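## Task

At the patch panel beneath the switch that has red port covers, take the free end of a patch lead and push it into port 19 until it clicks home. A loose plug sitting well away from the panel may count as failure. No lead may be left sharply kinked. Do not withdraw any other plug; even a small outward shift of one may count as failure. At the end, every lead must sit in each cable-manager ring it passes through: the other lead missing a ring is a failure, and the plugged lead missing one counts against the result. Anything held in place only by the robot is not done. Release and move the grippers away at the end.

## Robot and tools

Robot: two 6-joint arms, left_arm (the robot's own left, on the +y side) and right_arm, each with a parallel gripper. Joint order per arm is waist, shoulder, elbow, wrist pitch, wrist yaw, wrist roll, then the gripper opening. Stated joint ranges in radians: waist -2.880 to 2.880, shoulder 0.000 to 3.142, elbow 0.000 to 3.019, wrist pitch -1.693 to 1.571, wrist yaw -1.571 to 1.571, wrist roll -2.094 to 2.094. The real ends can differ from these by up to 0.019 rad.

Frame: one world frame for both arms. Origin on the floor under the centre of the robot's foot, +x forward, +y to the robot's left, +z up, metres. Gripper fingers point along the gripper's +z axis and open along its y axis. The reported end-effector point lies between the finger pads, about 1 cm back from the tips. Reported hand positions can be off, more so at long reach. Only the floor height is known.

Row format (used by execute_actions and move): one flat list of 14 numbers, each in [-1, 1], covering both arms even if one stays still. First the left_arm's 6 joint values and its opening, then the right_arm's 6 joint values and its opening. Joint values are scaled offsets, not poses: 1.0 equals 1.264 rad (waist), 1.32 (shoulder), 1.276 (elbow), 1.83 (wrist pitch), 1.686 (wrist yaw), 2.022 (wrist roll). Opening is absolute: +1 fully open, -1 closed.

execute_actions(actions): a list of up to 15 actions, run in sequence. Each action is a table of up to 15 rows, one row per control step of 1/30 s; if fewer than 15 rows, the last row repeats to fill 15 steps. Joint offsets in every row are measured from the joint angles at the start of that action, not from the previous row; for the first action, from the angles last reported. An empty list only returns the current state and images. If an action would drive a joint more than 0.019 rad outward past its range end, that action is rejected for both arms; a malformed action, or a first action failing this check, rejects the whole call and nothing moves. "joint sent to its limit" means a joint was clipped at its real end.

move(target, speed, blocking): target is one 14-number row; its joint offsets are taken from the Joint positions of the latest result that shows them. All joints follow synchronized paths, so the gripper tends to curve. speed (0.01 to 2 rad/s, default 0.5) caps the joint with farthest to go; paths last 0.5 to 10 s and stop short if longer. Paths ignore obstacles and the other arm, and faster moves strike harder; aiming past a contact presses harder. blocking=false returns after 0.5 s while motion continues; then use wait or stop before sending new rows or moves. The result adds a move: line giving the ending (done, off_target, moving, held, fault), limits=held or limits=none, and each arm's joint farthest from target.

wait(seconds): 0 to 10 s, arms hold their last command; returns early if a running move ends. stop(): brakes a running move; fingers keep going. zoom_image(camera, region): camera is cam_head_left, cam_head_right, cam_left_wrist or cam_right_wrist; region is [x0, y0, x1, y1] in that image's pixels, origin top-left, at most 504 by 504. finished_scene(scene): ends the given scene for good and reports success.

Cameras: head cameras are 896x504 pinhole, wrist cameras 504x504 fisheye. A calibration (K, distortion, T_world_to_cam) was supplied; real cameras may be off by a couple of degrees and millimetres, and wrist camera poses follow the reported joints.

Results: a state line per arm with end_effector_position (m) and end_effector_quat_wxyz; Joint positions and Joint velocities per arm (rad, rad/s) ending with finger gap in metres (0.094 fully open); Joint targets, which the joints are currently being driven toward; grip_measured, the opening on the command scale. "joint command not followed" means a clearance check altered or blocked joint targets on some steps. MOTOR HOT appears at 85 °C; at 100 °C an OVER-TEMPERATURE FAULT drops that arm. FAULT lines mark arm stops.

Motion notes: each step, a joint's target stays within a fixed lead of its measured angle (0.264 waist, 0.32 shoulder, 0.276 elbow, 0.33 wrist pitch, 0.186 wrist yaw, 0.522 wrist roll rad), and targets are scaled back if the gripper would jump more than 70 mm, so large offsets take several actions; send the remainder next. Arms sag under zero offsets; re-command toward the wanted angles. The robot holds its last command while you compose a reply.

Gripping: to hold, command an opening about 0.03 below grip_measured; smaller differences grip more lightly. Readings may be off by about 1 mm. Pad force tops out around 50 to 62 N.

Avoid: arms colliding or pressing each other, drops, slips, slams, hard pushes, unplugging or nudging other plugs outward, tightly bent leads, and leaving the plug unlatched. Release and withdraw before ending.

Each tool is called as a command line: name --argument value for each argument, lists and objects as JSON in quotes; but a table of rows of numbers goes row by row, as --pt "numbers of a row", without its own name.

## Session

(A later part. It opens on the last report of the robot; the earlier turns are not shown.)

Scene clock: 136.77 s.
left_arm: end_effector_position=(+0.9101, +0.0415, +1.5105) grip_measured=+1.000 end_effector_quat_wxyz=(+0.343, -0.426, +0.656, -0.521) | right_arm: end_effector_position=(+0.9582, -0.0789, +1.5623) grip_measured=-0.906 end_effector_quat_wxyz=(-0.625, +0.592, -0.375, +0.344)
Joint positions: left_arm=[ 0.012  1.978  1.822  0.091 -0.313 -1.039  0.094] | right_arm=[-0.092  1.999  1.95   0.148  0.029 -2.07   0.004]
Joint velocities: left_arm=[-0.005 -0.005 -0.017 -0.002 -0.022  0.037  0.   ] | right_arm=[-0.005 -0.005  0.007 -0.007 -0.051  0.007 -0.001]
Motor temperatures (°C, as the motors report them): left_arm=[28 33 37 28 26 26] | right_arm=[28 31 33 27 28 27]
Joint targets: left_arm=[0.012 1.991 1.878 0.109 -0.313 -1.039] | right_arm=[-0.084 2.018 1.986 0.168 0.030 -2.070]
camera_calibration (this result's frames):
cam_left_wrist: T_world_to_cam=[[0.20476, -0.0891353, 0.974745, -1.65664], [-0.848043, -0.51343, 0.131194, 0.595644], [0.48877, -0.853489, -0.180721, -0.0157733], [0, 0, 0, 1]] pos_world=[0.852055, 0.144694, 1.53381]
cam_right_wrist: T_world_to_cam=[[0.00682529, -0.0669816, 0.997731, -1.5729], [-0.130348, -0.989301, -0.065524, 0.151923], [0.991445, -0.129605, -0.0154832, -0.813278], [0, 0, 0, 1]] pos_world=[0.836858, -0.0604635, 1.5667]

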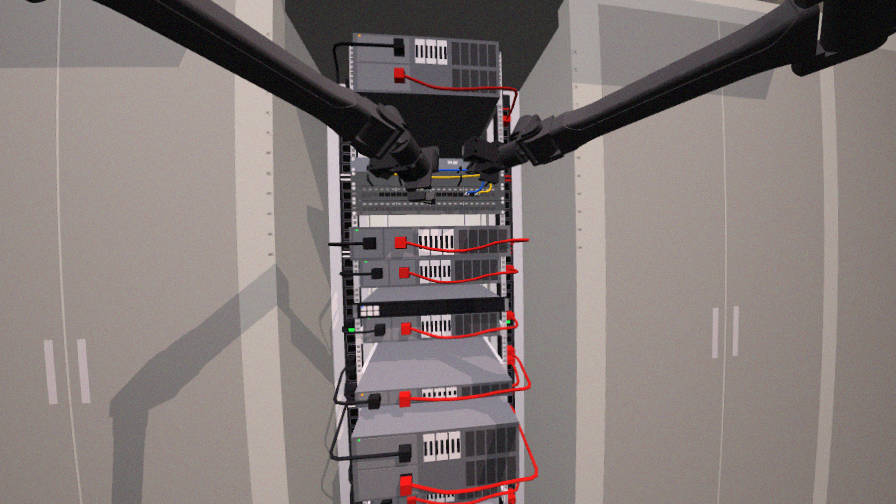

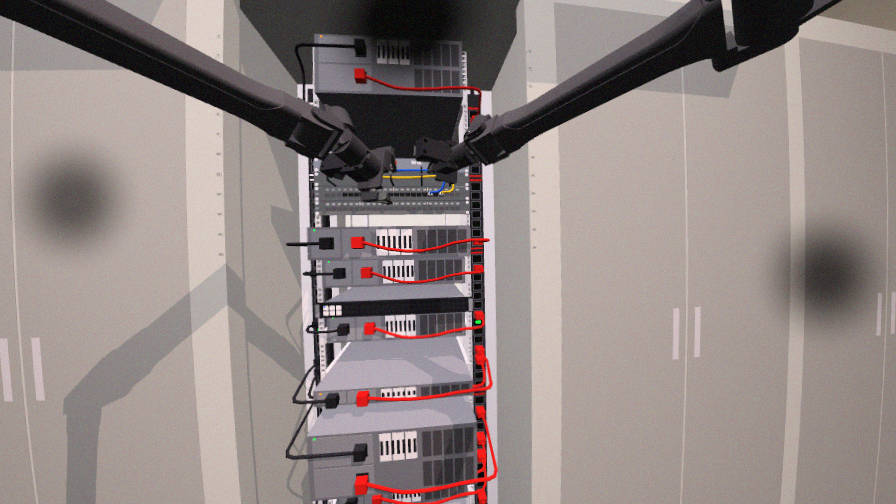

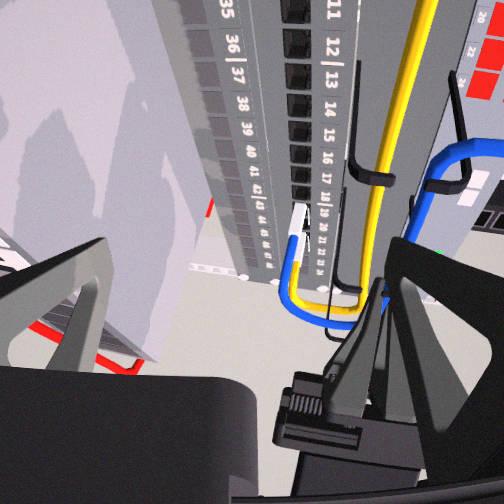

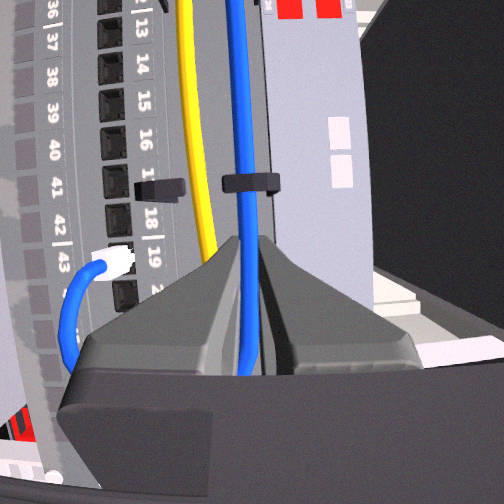

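Inside. Release and retract along the tool.

execute_actions --actions '[[[0,0.01,0.044,0.01,0,0,1.0, 0,0.01,0.03,0.005,0,0,-0.7]]]'

move --target '[0,0.01,0.044,0.01,0,0,1.0, 0,-0.18,-0.27,0.075,0,0,-0.7]' --speed 0.3

Scene clock: 137.50 s.
left_arm: end_effector_position=(+0.9101, +0.0415, +1.5105) grip_measured=+1.000 end_effector_quat_wxyz=(+0.343, -0.426, +0.656, -0.521) | right_arm: end_effector_position=(+0.9582, -0.0789, +1.5623) grip_measured=-0.702 end_effector_quat_wxyz=(-0.625, +0.592, -0.375, +0.344)
Joint positions: left_arm=[ 0.012  1.978  1.822  0.091 -0.313 -1.039  0.094] | right_arm=[-0.092  1.999  1.95   0.148  0.029 -2.07   0.014]
Joint velocities: left_arm=[-0.005 -0.005 -0.002  0.012 -0.037  0.066  0.   ] | right_arm=[ 0.015  0.015  0.007 -0.017  0.022  0.007  0.   ]
Motor temperatures (°C, as the motors report them): left_arm=[28 33 37 28 26 26] | right_arm=[28 31 33 27 28 27]
Joint targets: left_arm=[0.012 1.991 1.878 0.109 -0.313 -1.039] | right_arm=[-0.092 2.012 1.988 0.157 0.029 -2.070]
camera_calibration (this result's frames):
cam_left_wrist: T_world_to_cam=[[0.20476, -0.0891353, 0.974745, -1.65664], [-0.848043, -0.51343, 0.131194, 0.595644], [0.48877, -0.853489, -0.180721, -0.0157733], [0, 0, 0, 1]] pos_world=[0.852055, 0.144694, 1.53381]
cam_right_wrist: T_world_to_cam=[[0.00682529, -0.0669816, 0.997731, -1.5729], [-0.130348, -0.989301, -0.065524, 0.151923], [0.991445, -0.129605, -0.0154832, -0.813278], [0, 0, 0, 1]] pos_world=[0.836858, -0.0604635, 1.5667]

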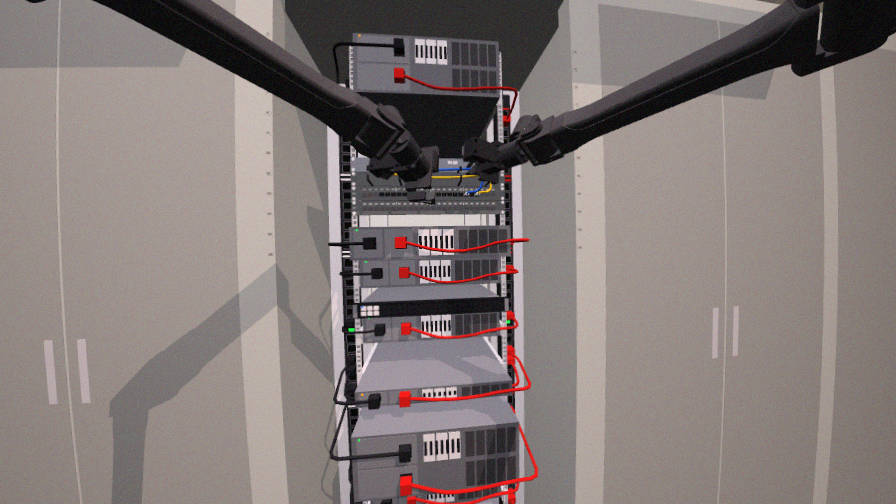

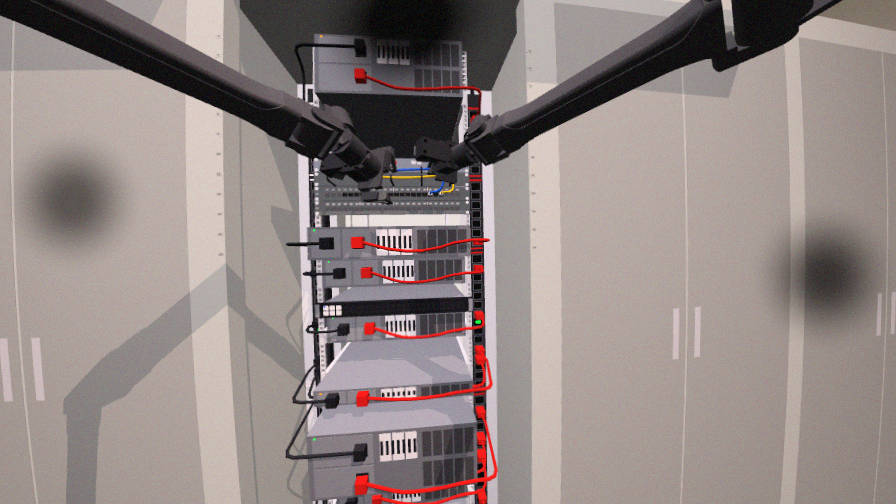

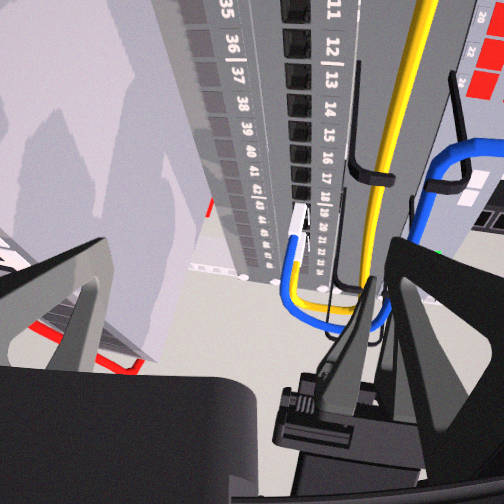

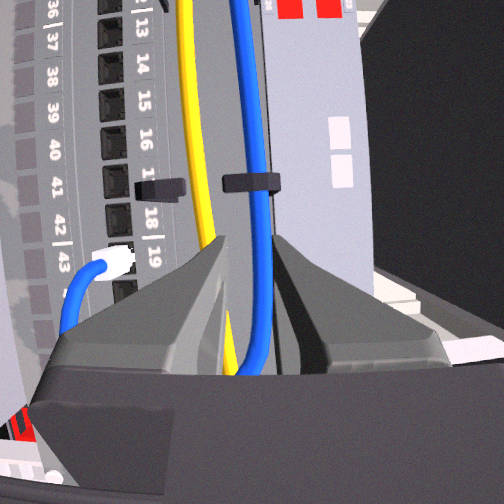

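Scene clock: 139.10 s.
left_arm: end_effector_position=(+0.9101, +0.0415, +1.5105) grip_measured=+1.000 end_effector_quat_wxyz=(+0.343, -0.426, +0.656, -0.521) | right_arm: end_effector_position=(+0.8893, -0.1207, +1.5617) grip_measured=-0.702 end_effector_quat_wxyz=(-0.624, +0.593, -0.375, +0.343)
Joint positions: left_arm=[ 0.012  1.978  1.822  0.091 -0.313 -1.039  0.094] | right_arm=[-0.092  1.775  1.608  0.262  0.029 -2.07   0.014]
Joint velocities: left_arm=[-0.005 -0.005 -0.012  0.002  0.022  0.007  0.   ] | right_arm=[-0.034 -0.015 -0.017 -0.012  0.022  0.007 -0.   ]
Motor temperatures (°C, as the motors report them): left_arm=[28 33 37 28 26 26] | right_arm=[28 31 33 27 28 27]
Joint targets: left_arm=[0.012 1.991 1.878 0.109 -0.313 -1.039] | right_arm=[-0.092 1.762 1.606 0.285 0.030 -2.070]
move: off_target (left_arm, right_arm); limits=none; left_arm: farthest joint: the elbow, 0.056 radians from its target (0.056 radians at the start); right_arm: farthest joint: the wrist pitch, 0.024 radians from its target (0.138 radians at the start)
camera_calibration (this result's frames):
cam_left_wrist: T_world_to_cam=[[0.20476, -0.0891353, 0.974745, -1.65664], [-0.848043, -0.51343, 0.131194, 0.595644], [0.48877, -0.853489, -0.180721, -0.0157733], [0, 0, 0, 1]] pos_world=[0.852055, 0.144694, 1.53381]
cam_right_wrist: T_world_to_cam=[[0.0102862, -0.0649397, 0.997836, -1.57763], [-0.128155, -0.989745, -0.063092, 0.0957329], [0.991701, -0.127229, -0.0185031, -0.745533], [0, 0, 0, 1]] pos_world=[0.767842, -0.102553, 1.56646]

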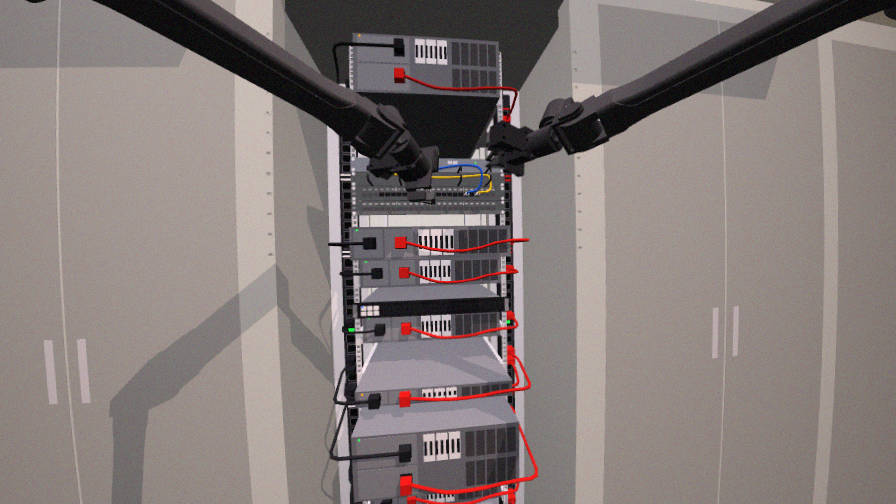

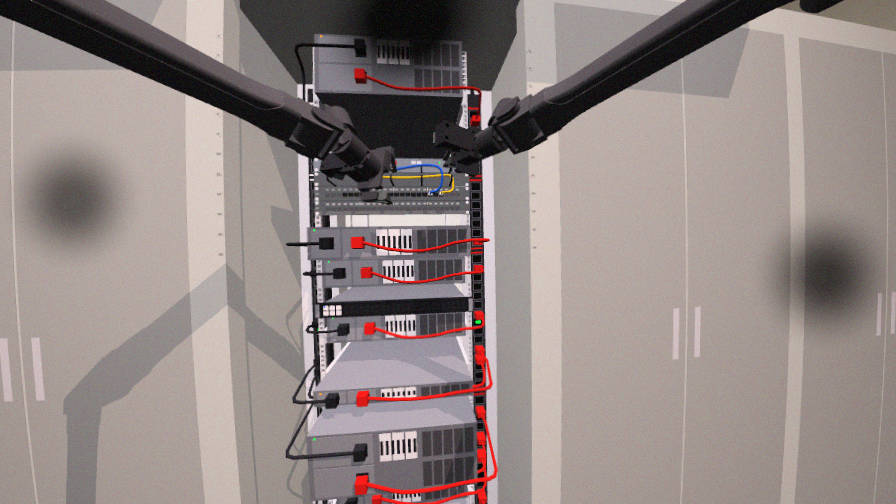

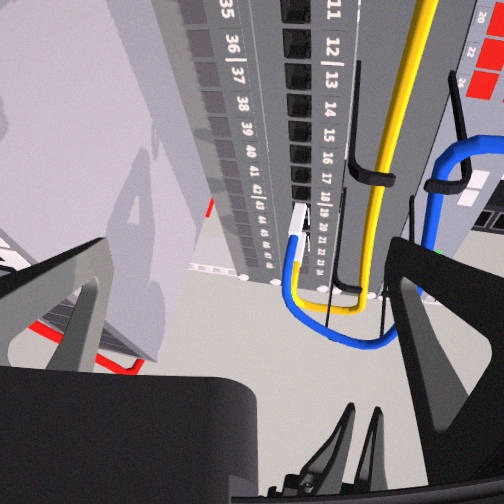

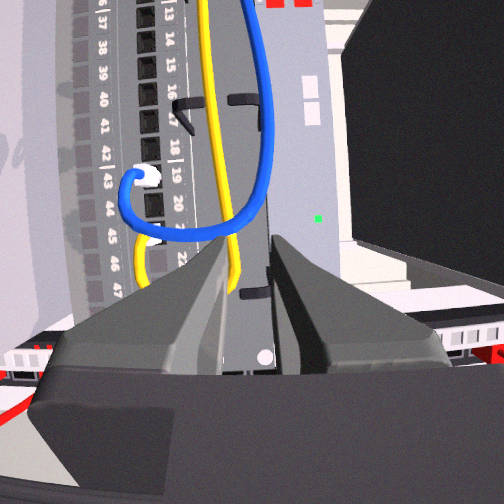

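zoom_image --camera "cam_right_wrist" --region '[160, 50, 300, 190]'

Region (160, 50, 300, 190) of cam_right_wrist's 504x504 image, scaled by 3.600, with more detail than that image has.

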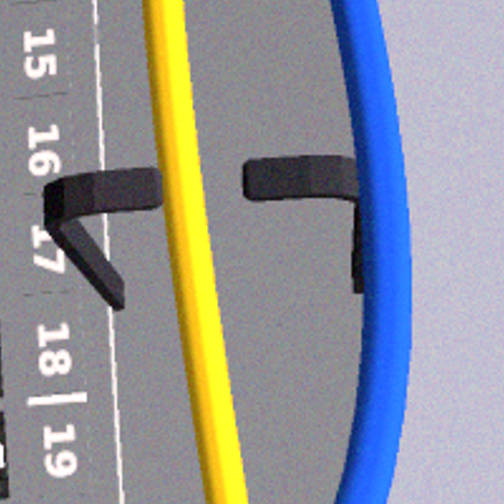

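move --target '[0,0.01,0.044,0.01,0,0,1.0, 0.028,0.182,0.312,-0.102,0.004,0,-0.4]' --speed 0.3

Scene clock: 142.87 s.
left_arm: end_effector_position=(+0.9101, +0.0415, +1.5105) grip_measured=+1.000 end_effector_quat_wxyz=(+0.343, -0.426, +0.656, -0.521) | right_arm: end_effector_position=(+0.9495, -0.0698, +1.5722) grip_measured=-0.402 end_effector_quat_wxyz=(-0.624, +0.604, -0.369, +0.331)
Joint positions: left_arm=[ 0.012  1.978  1.822  0.091 -0.313 -1.039  0.094] | right_arm=[-0.073  1.987  1.958  0.092  0.032 -2.07   0.028]
Joint velocities: left_arm=[-0.015 -0.005  0.007 -0.002 -0.007  0.007  0.   ] | right_arm=[ 0.005 -0.015 -0.002 -0.002 -0.007 -0.022 -0.001]
Motor temperatures (°C, as the motors report them): left_arm=[28 33 37 28 26 26] | right_arm=[28 31 33 27 28 27]
Joint targets: left_arm=[0.012 1.991 1.878 0.109 -0.313 -1.039] | right_arm=[-0.057 2.016 2.005 0.075 0.036 -2.070]
move: off_target (left_arm, right_arm); limits=none; left_arm: farthest joint: the elbow, 0.056 radians from its target (0.056 radians at the start); right_arm: farthest joint: the elbow, 0.048 radians from its target (0.399 radians at the start)
camera_calibration (this result's frames):
cam_left_wrist: T_world_to_cam=[[0.20476, -0.0891353, 0.974745, -1.65664], [-0.848043, -0.51343, 0.131194, 0.595644], [0.48877, -0.853489, -0.180721, -0.0157733], [0, 0, 0, 1]] pos_world=[0.852055, 0.144694, 1.53381]
cam_right_wrist: T_world_to_cam=[[0.0273057, -0.0560557, 0.998054, -1.60131], [-0.0995158, -0.993619, -0.053084, 0.11129], [0.994661, -0.0978727, -0.0327099, -0.777025], [0, 0, 0, 1]] pos_world=[0.827676, -0.0552318, 1.57868]

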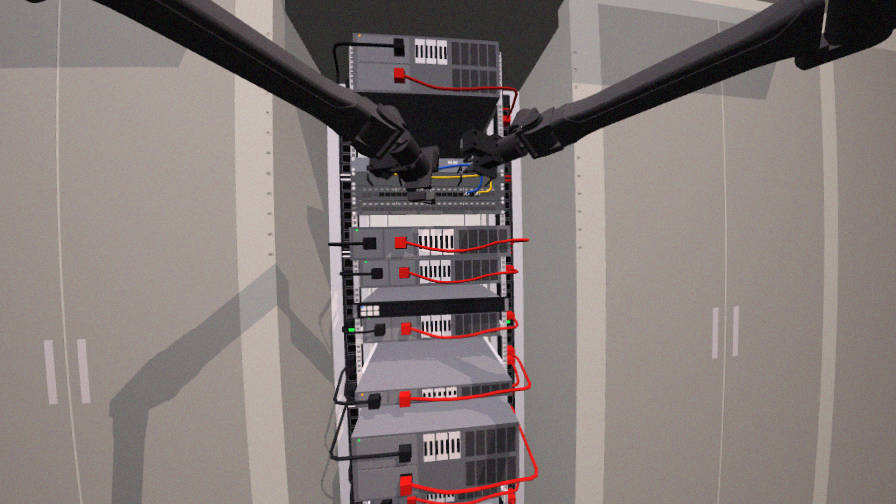

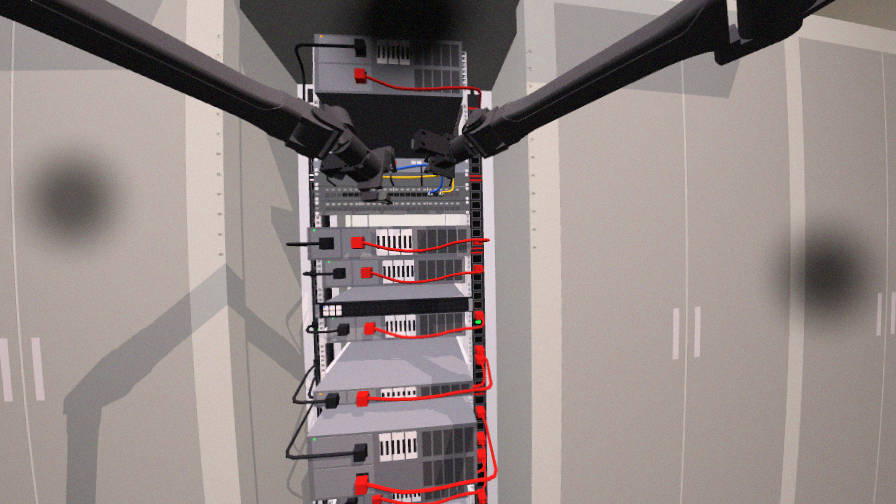

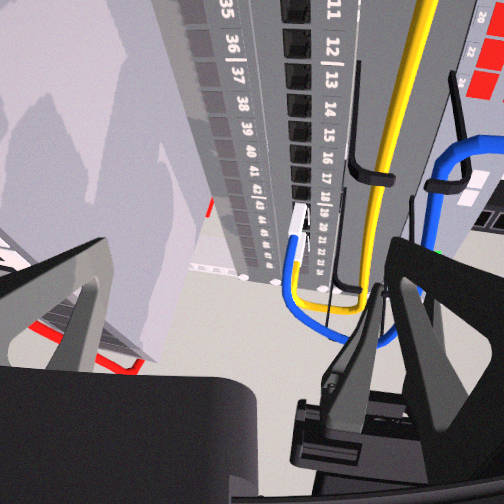

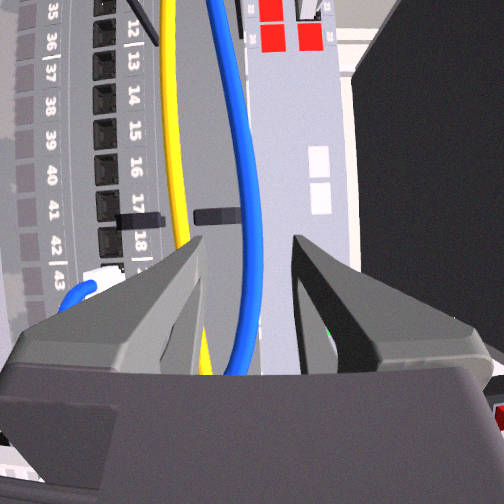

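execute_actions --actions '[[[0,0.01,0.044,0.01,0,0,1.0, 0,0.012,0.033,0.0225,0.029,0,-0.4]],[[0,0,0,0,0,0,1.0, 0,0.012,0.033,0.005,0,0,-0.93]],[[0,0,0,0,0,0,1.0, 0,0.012,0.033,0.005,0,0,-0.93]]]'

Scene clock: 144.63 s.
left_arm: end_effector_position=(+0.9101, +0.0415, +1.5105) grip_measured=+1.000 end_effector_quat_wxyz=(+0.343, -0.426, +0.656, -0.521) | right_arm: end_effector_position=(+0.9544, -0.0783, +1.5739) grip_measured=-0.908 end_effector_quat_wxyz=(-0.614, +0.596, -0.385, +0.344)
Joint positions: left_arm=[ 0.012  1.978  1.822  0.091 -0.313 -1.039  0.094] | right_arm=[-0.073  1.987  1.962  0.109  0.077 -2.07   0.004]
Joint velocities: left_arm=[-0.005  0.005  0.012  0.002 -0.066  0.066  0.   ] | right_arm=[-0.015  0.005 -0.002 -0.012  0.051  0.051 -0.001]
Motor temperatures (°C, as the motors report them): left_arm=[28 33 37 28 26 26] | right_arm=[28 31 33 28 28 27]
Joint targets: left_arm=[0.012 1.978 1.822 0.091 -0.313 -1.039] | right_arm=[-0.073 2.003 2.004 0.119 0.077 -2.070]
camera_calibration (this result's frames):
cam_left_wrist: T_world_to_cam=[[0.20476, -0.0891353, 0.974745, -1.65664], [-0.848043, -0.51343, 0.131194, 0.595644], [0.48877, -0.853489, -0.180721, -0.0157733], [0, 0, 0, 1]] pos_world=[0.852055, 0.144694, 1.53381]
cam_right_wrist: T_world_to_cam=[[0.0301158, -0.0553968, 0.99801, -1.60615], [-0.147974, -0.987708, -0.0503597, 0.145931], [0.988533, -0.146163, -0.0379429, -0.772341], [0, 0, 0, 1]] pos_world=[0.833449, -0.0577267, 1.581]

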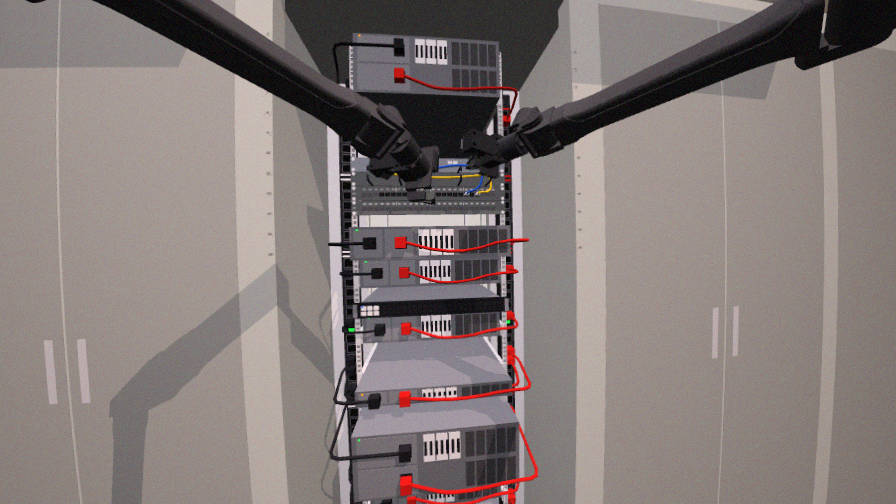

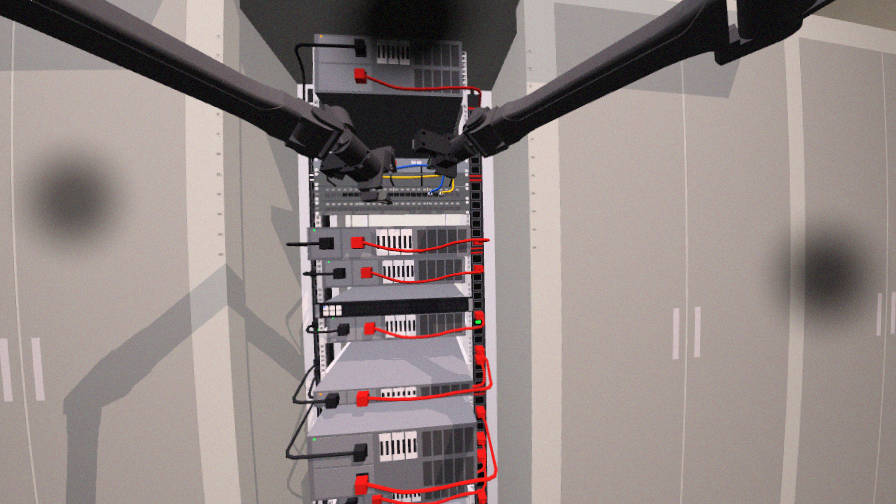

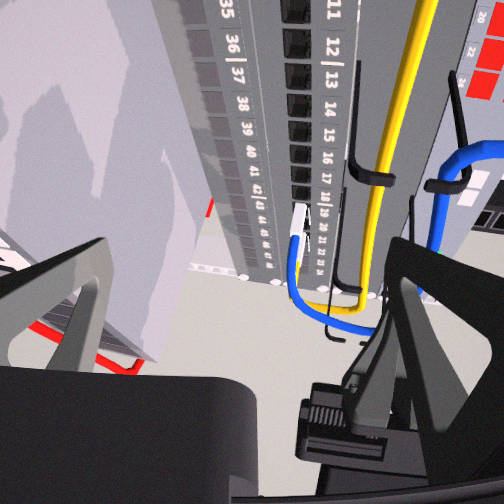

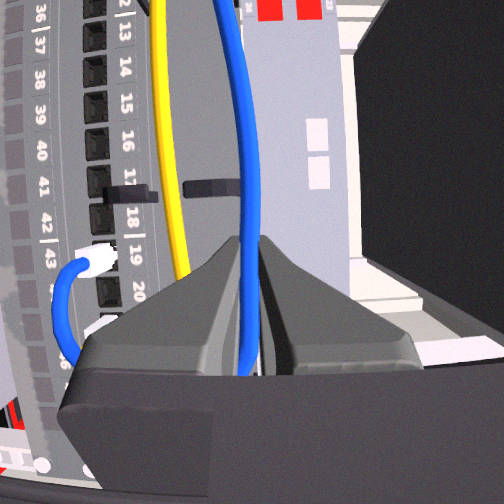

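execute_actions --actions '[[[0,0.01,0.044,0.01,0,0,1.0, -0.0245,-0.02,-0.0154,0.0198,0,0,-0.93],[0,0.01,0.044,0.01,0,0,1.0, -0.0245,-0.02,-0.0154,0.0198,0,0,-0.93],[0,0.01,0.044,0.01,0,0,1.0, -0.0253,-0.0233,-0.0293,0.0271,0,0,-0.93],[0,0.01,0.044,0.01,0,0,1.0, -0.0253,-0.0233,-0.0293,0.0271,0,0,-0.93],[0,0.01,0.044,0.01,0,0,1.0, -0.0261,-0.0267,-0.0432,0.0344,0,0,-0.93],[0,0.01,0.044,0.01,0,0,1.0, -0.0261,-0.0267,-0.0432,0.0344,0,0,-0.93],[0,0.01,0.044,0.01,0,0,1.0, -0.0269,-0.03,-0.0571,0.0416,0,0,-0.93],[0,0.01,0.044,0.01,0,0,1.0, -0.0269,-0.03,-0.0571,0.0416,0,0,-0.93],[0,0.01,0.044,0.01,0,0,1.0, -0.0277,-0.0333,-0.0709,0.0489,0,0,-0.93],[0,0.01,0.044,0.01,0,0,1.0, -0.0277,-0.0333,-0.0709,0.0489,0,0,-0.93],[0,0.01,0.044,0.01,0,0,1.0, -0.0285,-0.0367,-0.0848,0.0562,0,0,-0.93]]]'

wait --seconds 0.3

Scene clock: 146.17 s.
left_arm: end_effector_position=(+0.9101, +0.0415, +1.5105) grip_measured=+1.000 end_effector_quat_wxyz=(+0.343, -0.426, +0.656, -0.521) | right_arm: end_effector_position=(+0.9396, -0.0776, +1.5522) grip_measured=-0.908 end_effector_quat_wxyz=(-0.613, +0.596, -0.386, +0.345)
Joint positions: left_arm=[ 0.012  1.978  1.822  0.091 -0.313 -1.039  0.094] | right_arm=[-0.078  1.959  1.857  0.187  0.075 -2.07   0.004]
Joint velocities: left_arm=[-0.015 -0.005 -0.002 -0.017  0.022 -0.022  0.   ] | right_arm=[-0.024 -0.005 -0.042  0.012  0.081 -0.022 -0.   ]
Motor temperatures (°C, as the motors report them): left_arm=[28 34 37 28 26 26] | right_arm=[28 31 33 28 28 27]
Joint targets: left_arm=[0.012 1.991 1.878 0.109 -0.313 -1.039] | right_arm=[-0.109 1.939 1.854 0.212 0.077 -2.070]
camera_calibration (this result's frames):
cam_left_wrist: T_world_to_cam=[[0.20476, -0.0891353, 0.974745, -1.65664], [-0.848043, -0.51343, 0.131194, 0.595644], [0.48877, -0.853489, -0.180721, -0.0157733], [0, 0, 0, 1]] pos_world=[0.852055, 0.144694, 1.53381]
cam_right_wrist: T_world_to_cam=[[0.031193, -0.0543258, 0.998036, -1.58498], [-0.151424, -0.987253, -0.0490062, 0.14446], [0.987977, -0.149598, -0.0390216, -0.756495], [0, 0, 0, 1]] pos_world=[0.818714, -0.0566561, 1.55943]

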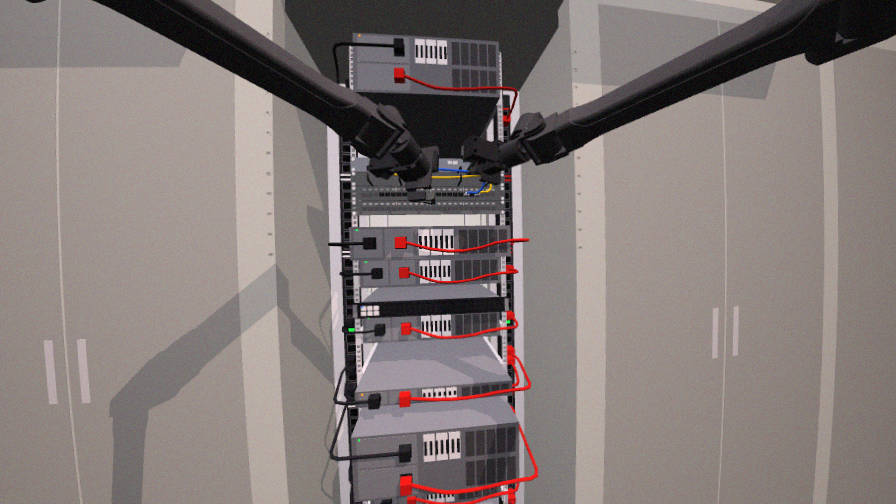

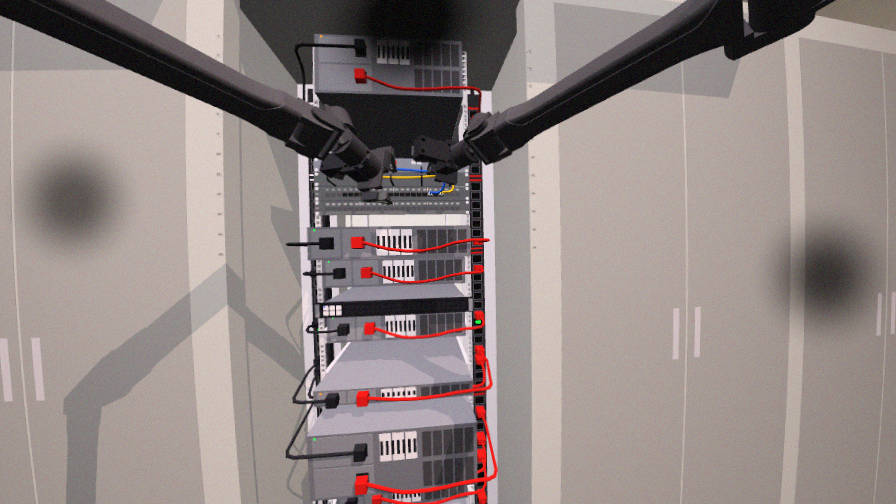

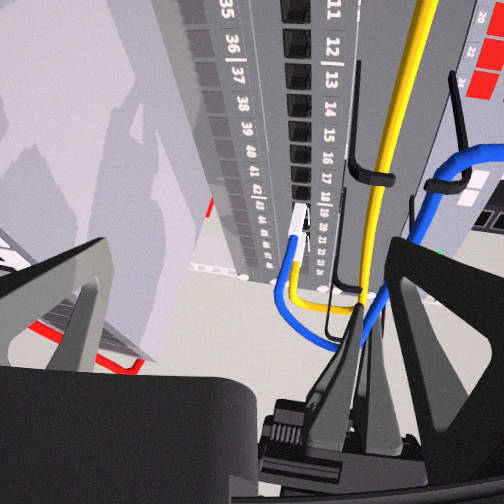

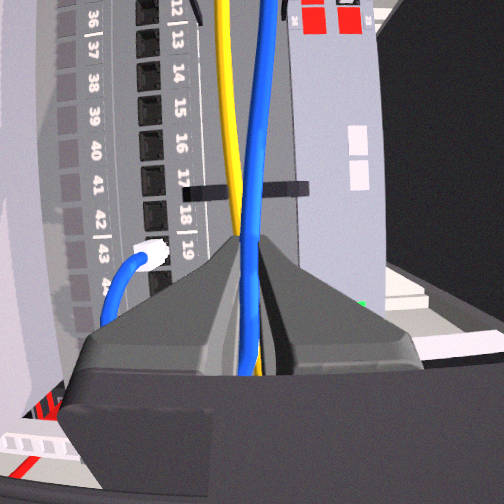

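Scene clock: 146.47 s.
left_arm: end_effector_position=(+0.9101, +0.0415, +1.5105) grip_measured=+1.000 end_effector_quat_wxyz=(+0.343, -0.426, +0.656, -0.521) | right_arm: end_effector_position=(+0.9395, -0.0791, +1.5542) grip_measured=-0.908 end_effector_quat_wxyz=(-0.614, +0.595, -0.386, +0.347)
Joint positions: left_arm=[ 0.012  1.978  1.822  0.091 -0.313 -1.039  0.094] | right_arm=[-0.078  1.957  1.855  0.191  0.075 -2.07   0.004]
Joint velocities: left_arm=[-0.005 -0.024 -0.002  0.002  0.007 -0.007  0.   ] | right_arm=[ 0.015  0.005 -0.007 -0.002 -0.051  0.037 -0.001]
Motor temperatures (°C, as the motors report them): left_arm=[28 34 37 28 26 26] | right_arm=[28 31 33 28 28 27]
Joint targets: left_arm=[0.012 1.991 1.878 0.109 -0.313 -1.039] | right_arm=[-0.109 1.939 1.854 0.212 0.077 -2.070]
wait: 0.30 s; no rest
camera_calibration (this result's frames):
cam_left_wrist: T_world_to_cam=[[0.20476, -0.0891353, 0.974745, -1.65664], [-0.848043, -0.51343, 0.131194, 0.595644], [0.48877, -0.853489, -0.180721, -0.0157733], [0, 0, 0, 1]] pos_world=[0.852055, 0.144694, 1.53381]
cam_right_wrist: T_world_to_cam=[[0.027347, -0.0567364, 0.998015, -1.58365], [-0.15352, -0.986782, -0.0518912, 0.149619], [0.987767, -0.151796, -0.0356957, -0.761759], [0, 0, 0, 1]] pos_world=[0.818718, -0.0578414, 1.56108]

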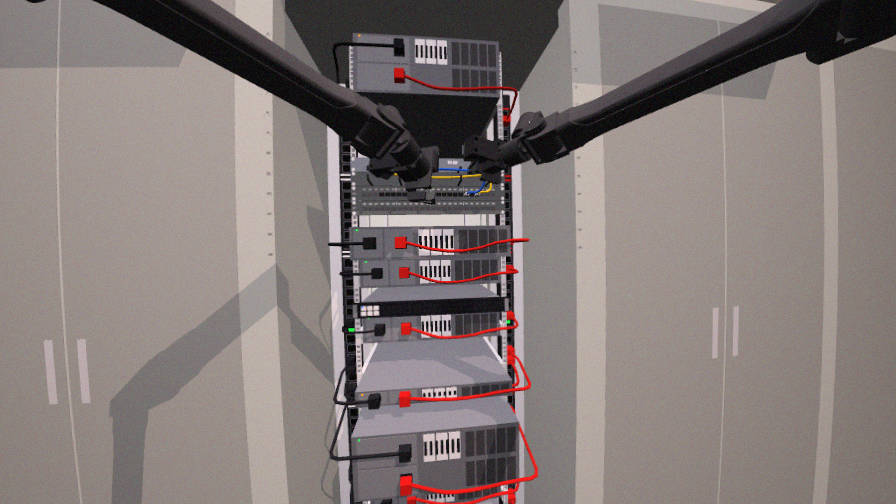

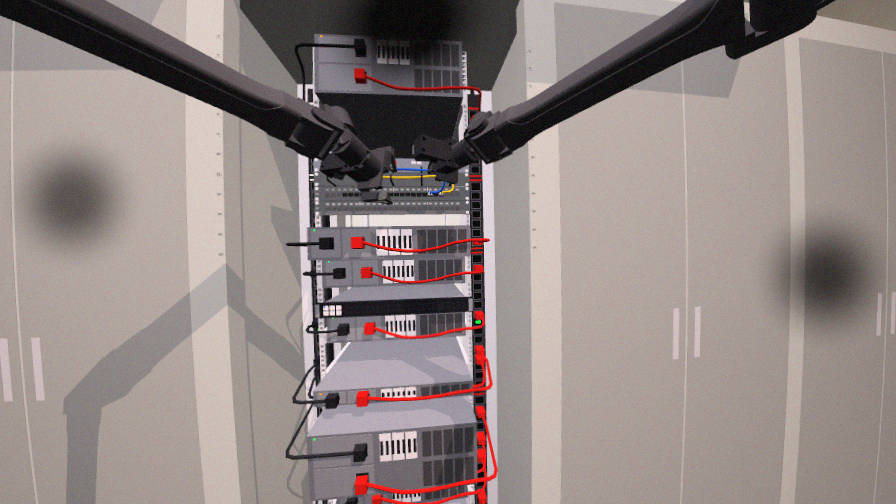

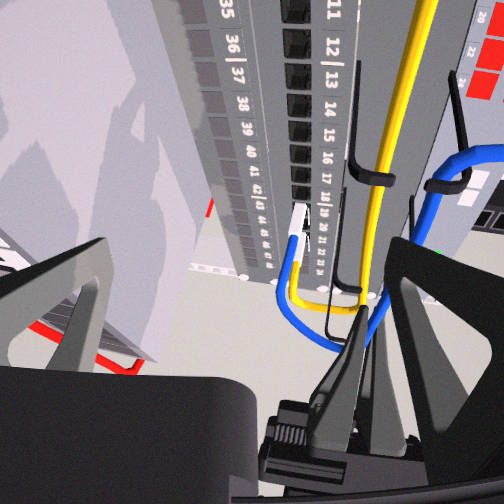

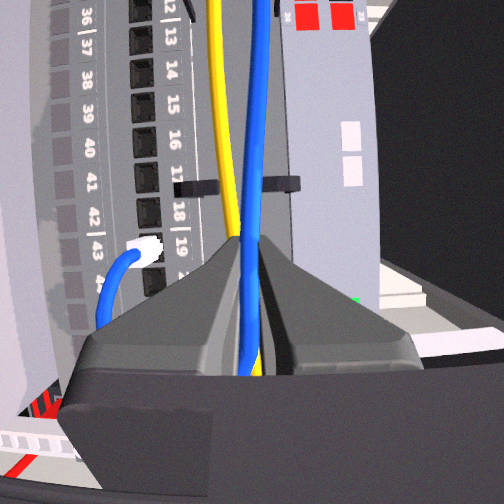

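execute_actions --actions '[[[0,0.01,0.044,0.01,0,0,1.0, -0.02,0.005,-0.010,0,0,0,-0.93]]]'

Scene clock: 147.17 s.
left_arm: end_effector_position=(+0.9101, +0.0415, +1.5105) grip_measured=+1.000 end_effector_quat_wxyz=(+0.343, -0.426, +0.656, -0.521) | right_arm: end_effector_position=(+0.9378, -0.0770, +1.5503) grip_measured=-0.908 end_effector_quat_wxyz=(-0.613, +0.597, -0.386, +0.344)
Joint positions: left_arm=[ 0.012  1.978  1.822  0.091 -0.313 -1.039  0.094] | right_arm=[-0.078  1.957  1.848  0.191  0.074 -2.07   0.004]
Joint velocities: left_arm=[-0.005  0.005  0.002 -0.002  0.007 -0.022  0.   ] | right_arm=[-0.005  0.005 -0.012 -0.012 -0.051  0.022  0.   ]
Motor temperatures (°C, as the motors report them): left_arm=[28 34 37 28 26 26] | right_arm=[28 31 33 28 28 27]
Joint targets: left_arm=[0.012 1.991 1.878 0.109 -0.313 -1.039] | right_arm=[-0.103 1.963 1.843 0.191 0.075 -2.070]
camera_calibration (this result's frames):
cam_left_wrist: T_world_to_cam=[[0.20476, -0.0891353, 0.974745, -1.65664], [-0.848043, -0.51343, 0.131194, 0.595644], [0.48877, -0.853489, -0.180721, -0.0157733], [0, 0, 0, 1]] pos_world=[0.852055, 0.144694, 1.53381]
cam_right_wrist: T_world_to_cam=[[0.0326939, -0.0533321, 0.998041, -1.58434], [-0.149132, -0.987657, -0.0478919, 0.140767], [0.988277, -0.147274, -0.0402438, -0.752966], [0, 0, 0, 1]] pos_world=[0.81693, -0.0563589, 1.55767]

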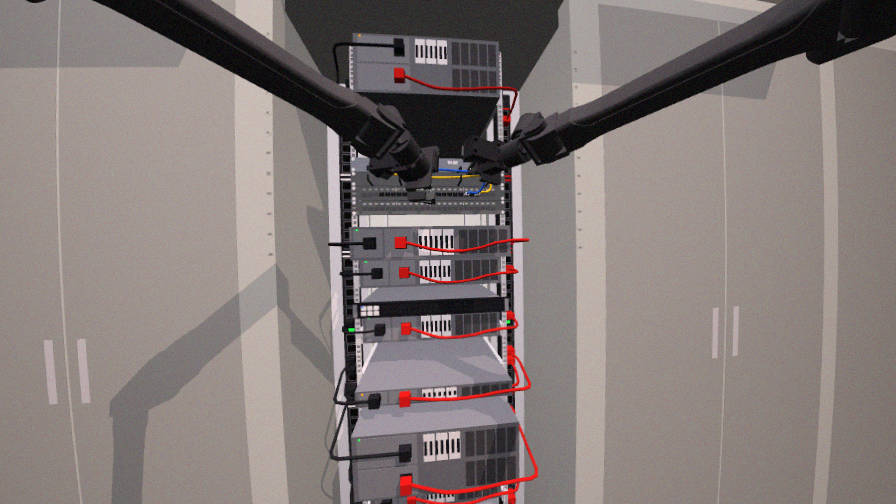

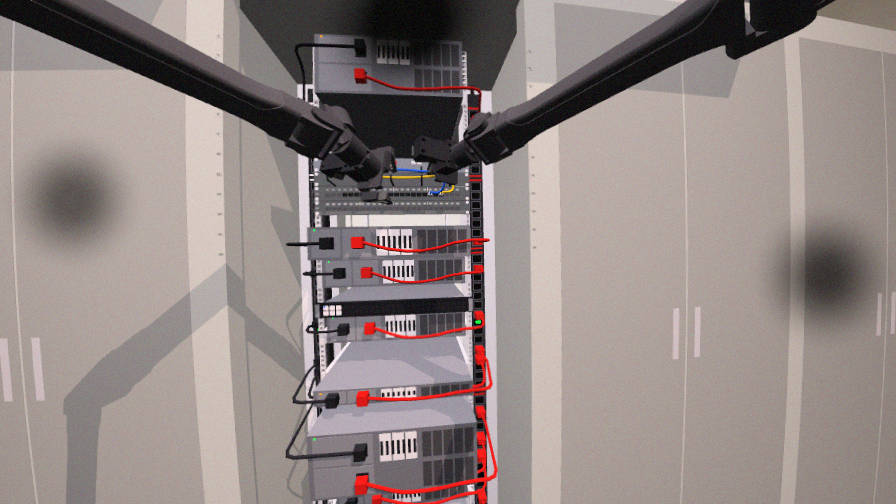

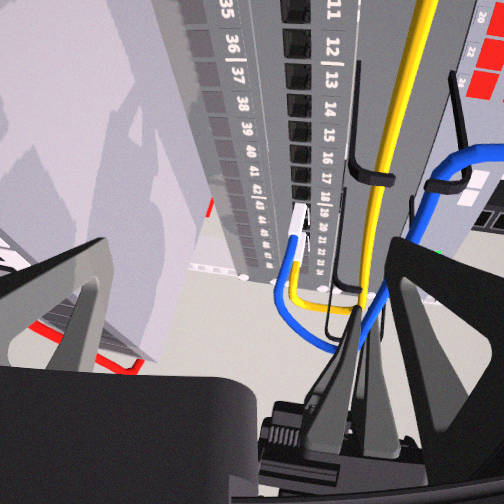

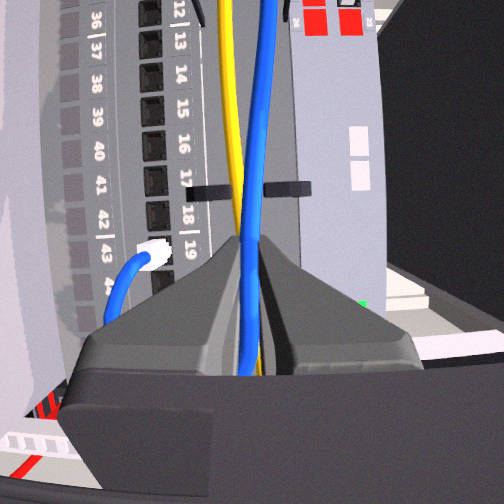

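execute_actions --actions '[[[0,0.01,0.044,0.01,0,0,1.0, -0.0275,0.037,0.038,-0.0155,0,0,-0.93],[0,0.01,0.044,0.01,0,0,1.0, -0.0275,0.037,0.038,-0.0155,0,0,-0.93],[0,0.01,0.044,0.01,0,0,1.0, -0.029,0.0413,0.046,-0.018,0,0,-0.93],[0,0.01,0.044,0.01,0,0,1.0, -0.029,0.0413,0.046,-0.018,0,0,-0.93],[0,0.01,0.044,0.01,0,0,1.0, -0.0305,0.0457,0.0544,-0.0206,0,0,-0.93],[0,0.01,0.044,0.01,0,0,1.0, -0.0305,0.0457,0.0544,-0.0206,0,0,-0.93],[0,0.01,0.044,0.01,0,0,1.0, -0.032,0.050,0.0625,-0.0231,0,0,-0.93],[0,0.01,0.044,0.01,0,0,1.0, -0.032,0.050,0.0625,-0.0231,0,0,-0.93],[0,0.01,0.044,0.01,0,0,1.0, -0.0335,0.0545,0.0707,-0.0256,0,0,-0.93]]]'

Scene clock: 148.13 s.
left_arm: end_effector_position=(+0.9101, +0.0415, +1.5105) grip_measured=+1.000 end_effector_quat_wxyz=(+0.343, -0.426, +0.656, -0.521) | right_arm: end_effector_position=(+0.9500, -0.0759, +1.5481) grip_measured=-0.908 end_effector_quat_wxyz=(-0.611, +0.598, -0.388, +0.345)
Joint positions: left_arm=[ 0.012  1.978  1.822  0.091 -0.313 -1.039  0.094] | right_arm=[-0.085  1.988  1.901  0.168  0.072 -2.07   0.004]
Joint velocities: left_arm=[ 0.005 -0.005 -0.042 -0.002 -0.081  0.037  0.   ] | right_arm=[-0.005  0.005  0.007 -0.002 -0.037  0.051  0.   ]
Motor temperatures (°C, as the motors report them): left_arm=[28 34 37 28 26 26] | right_arm=[28 31 33 28 28 27]
Joint targets: left_arm=[0.012 1.991 1.878 0.109 -0.313 -1.039] | right_arm=[-0.121 2.028 1.938 0.144 0.074 -2.070]
camera_calibration (this result's frames):
cam_left_wrist: T_world_to_cam=[[0.20476, -0.0891353, 0.974745, -1.65664], [-0.848043, -0.51343, 0.131194, 0.595644], [0.48877, -0.853489, -0.180721, -0.0157733], [0, 0, 0, 1]] pos_world=[0.852055, 0.144694, 1.53381]
cam_right_wrist: T_world_to_cam=[[0.0351907, -0.0512589, 0.998065, -1.58472], [-0.153317, -0.987139, -0.045292, 0.143559], [0.98755, -0.151427, -0.042597, -0.760929], [0, 0, 0, 1]] pos_world=[0.829233, -0.0547436, 1.55574]

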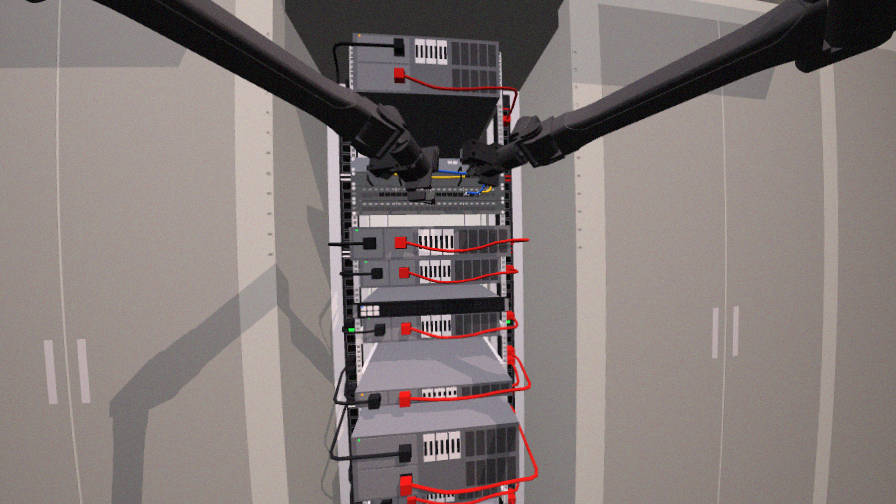

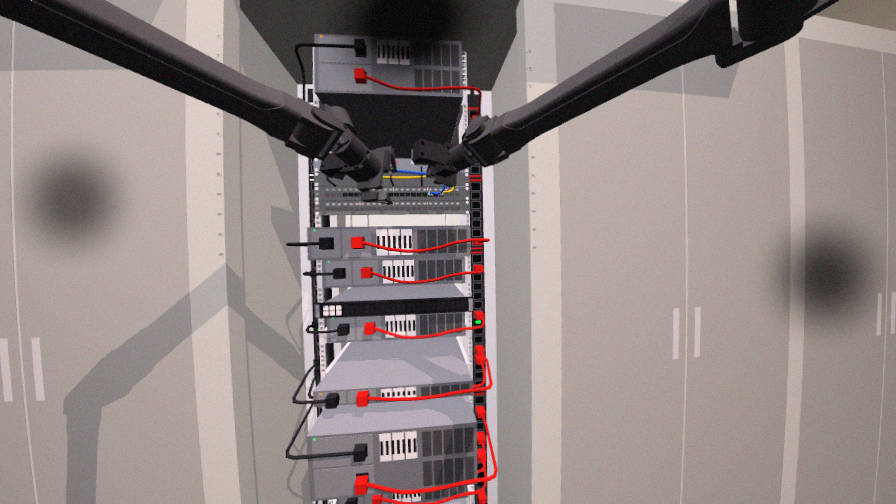

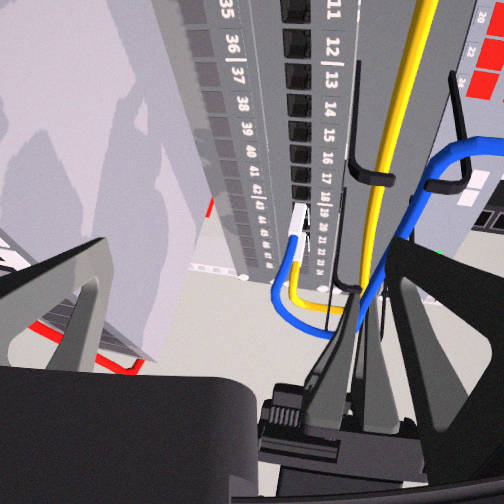

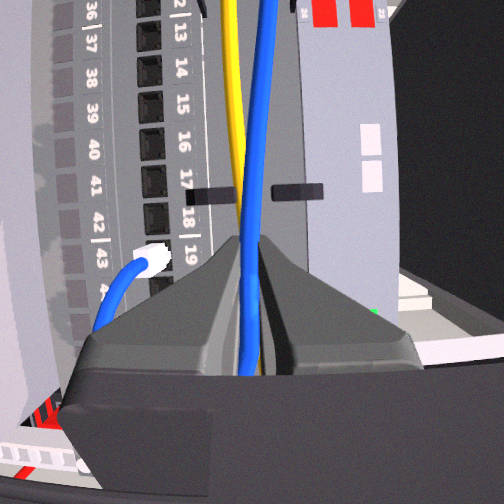

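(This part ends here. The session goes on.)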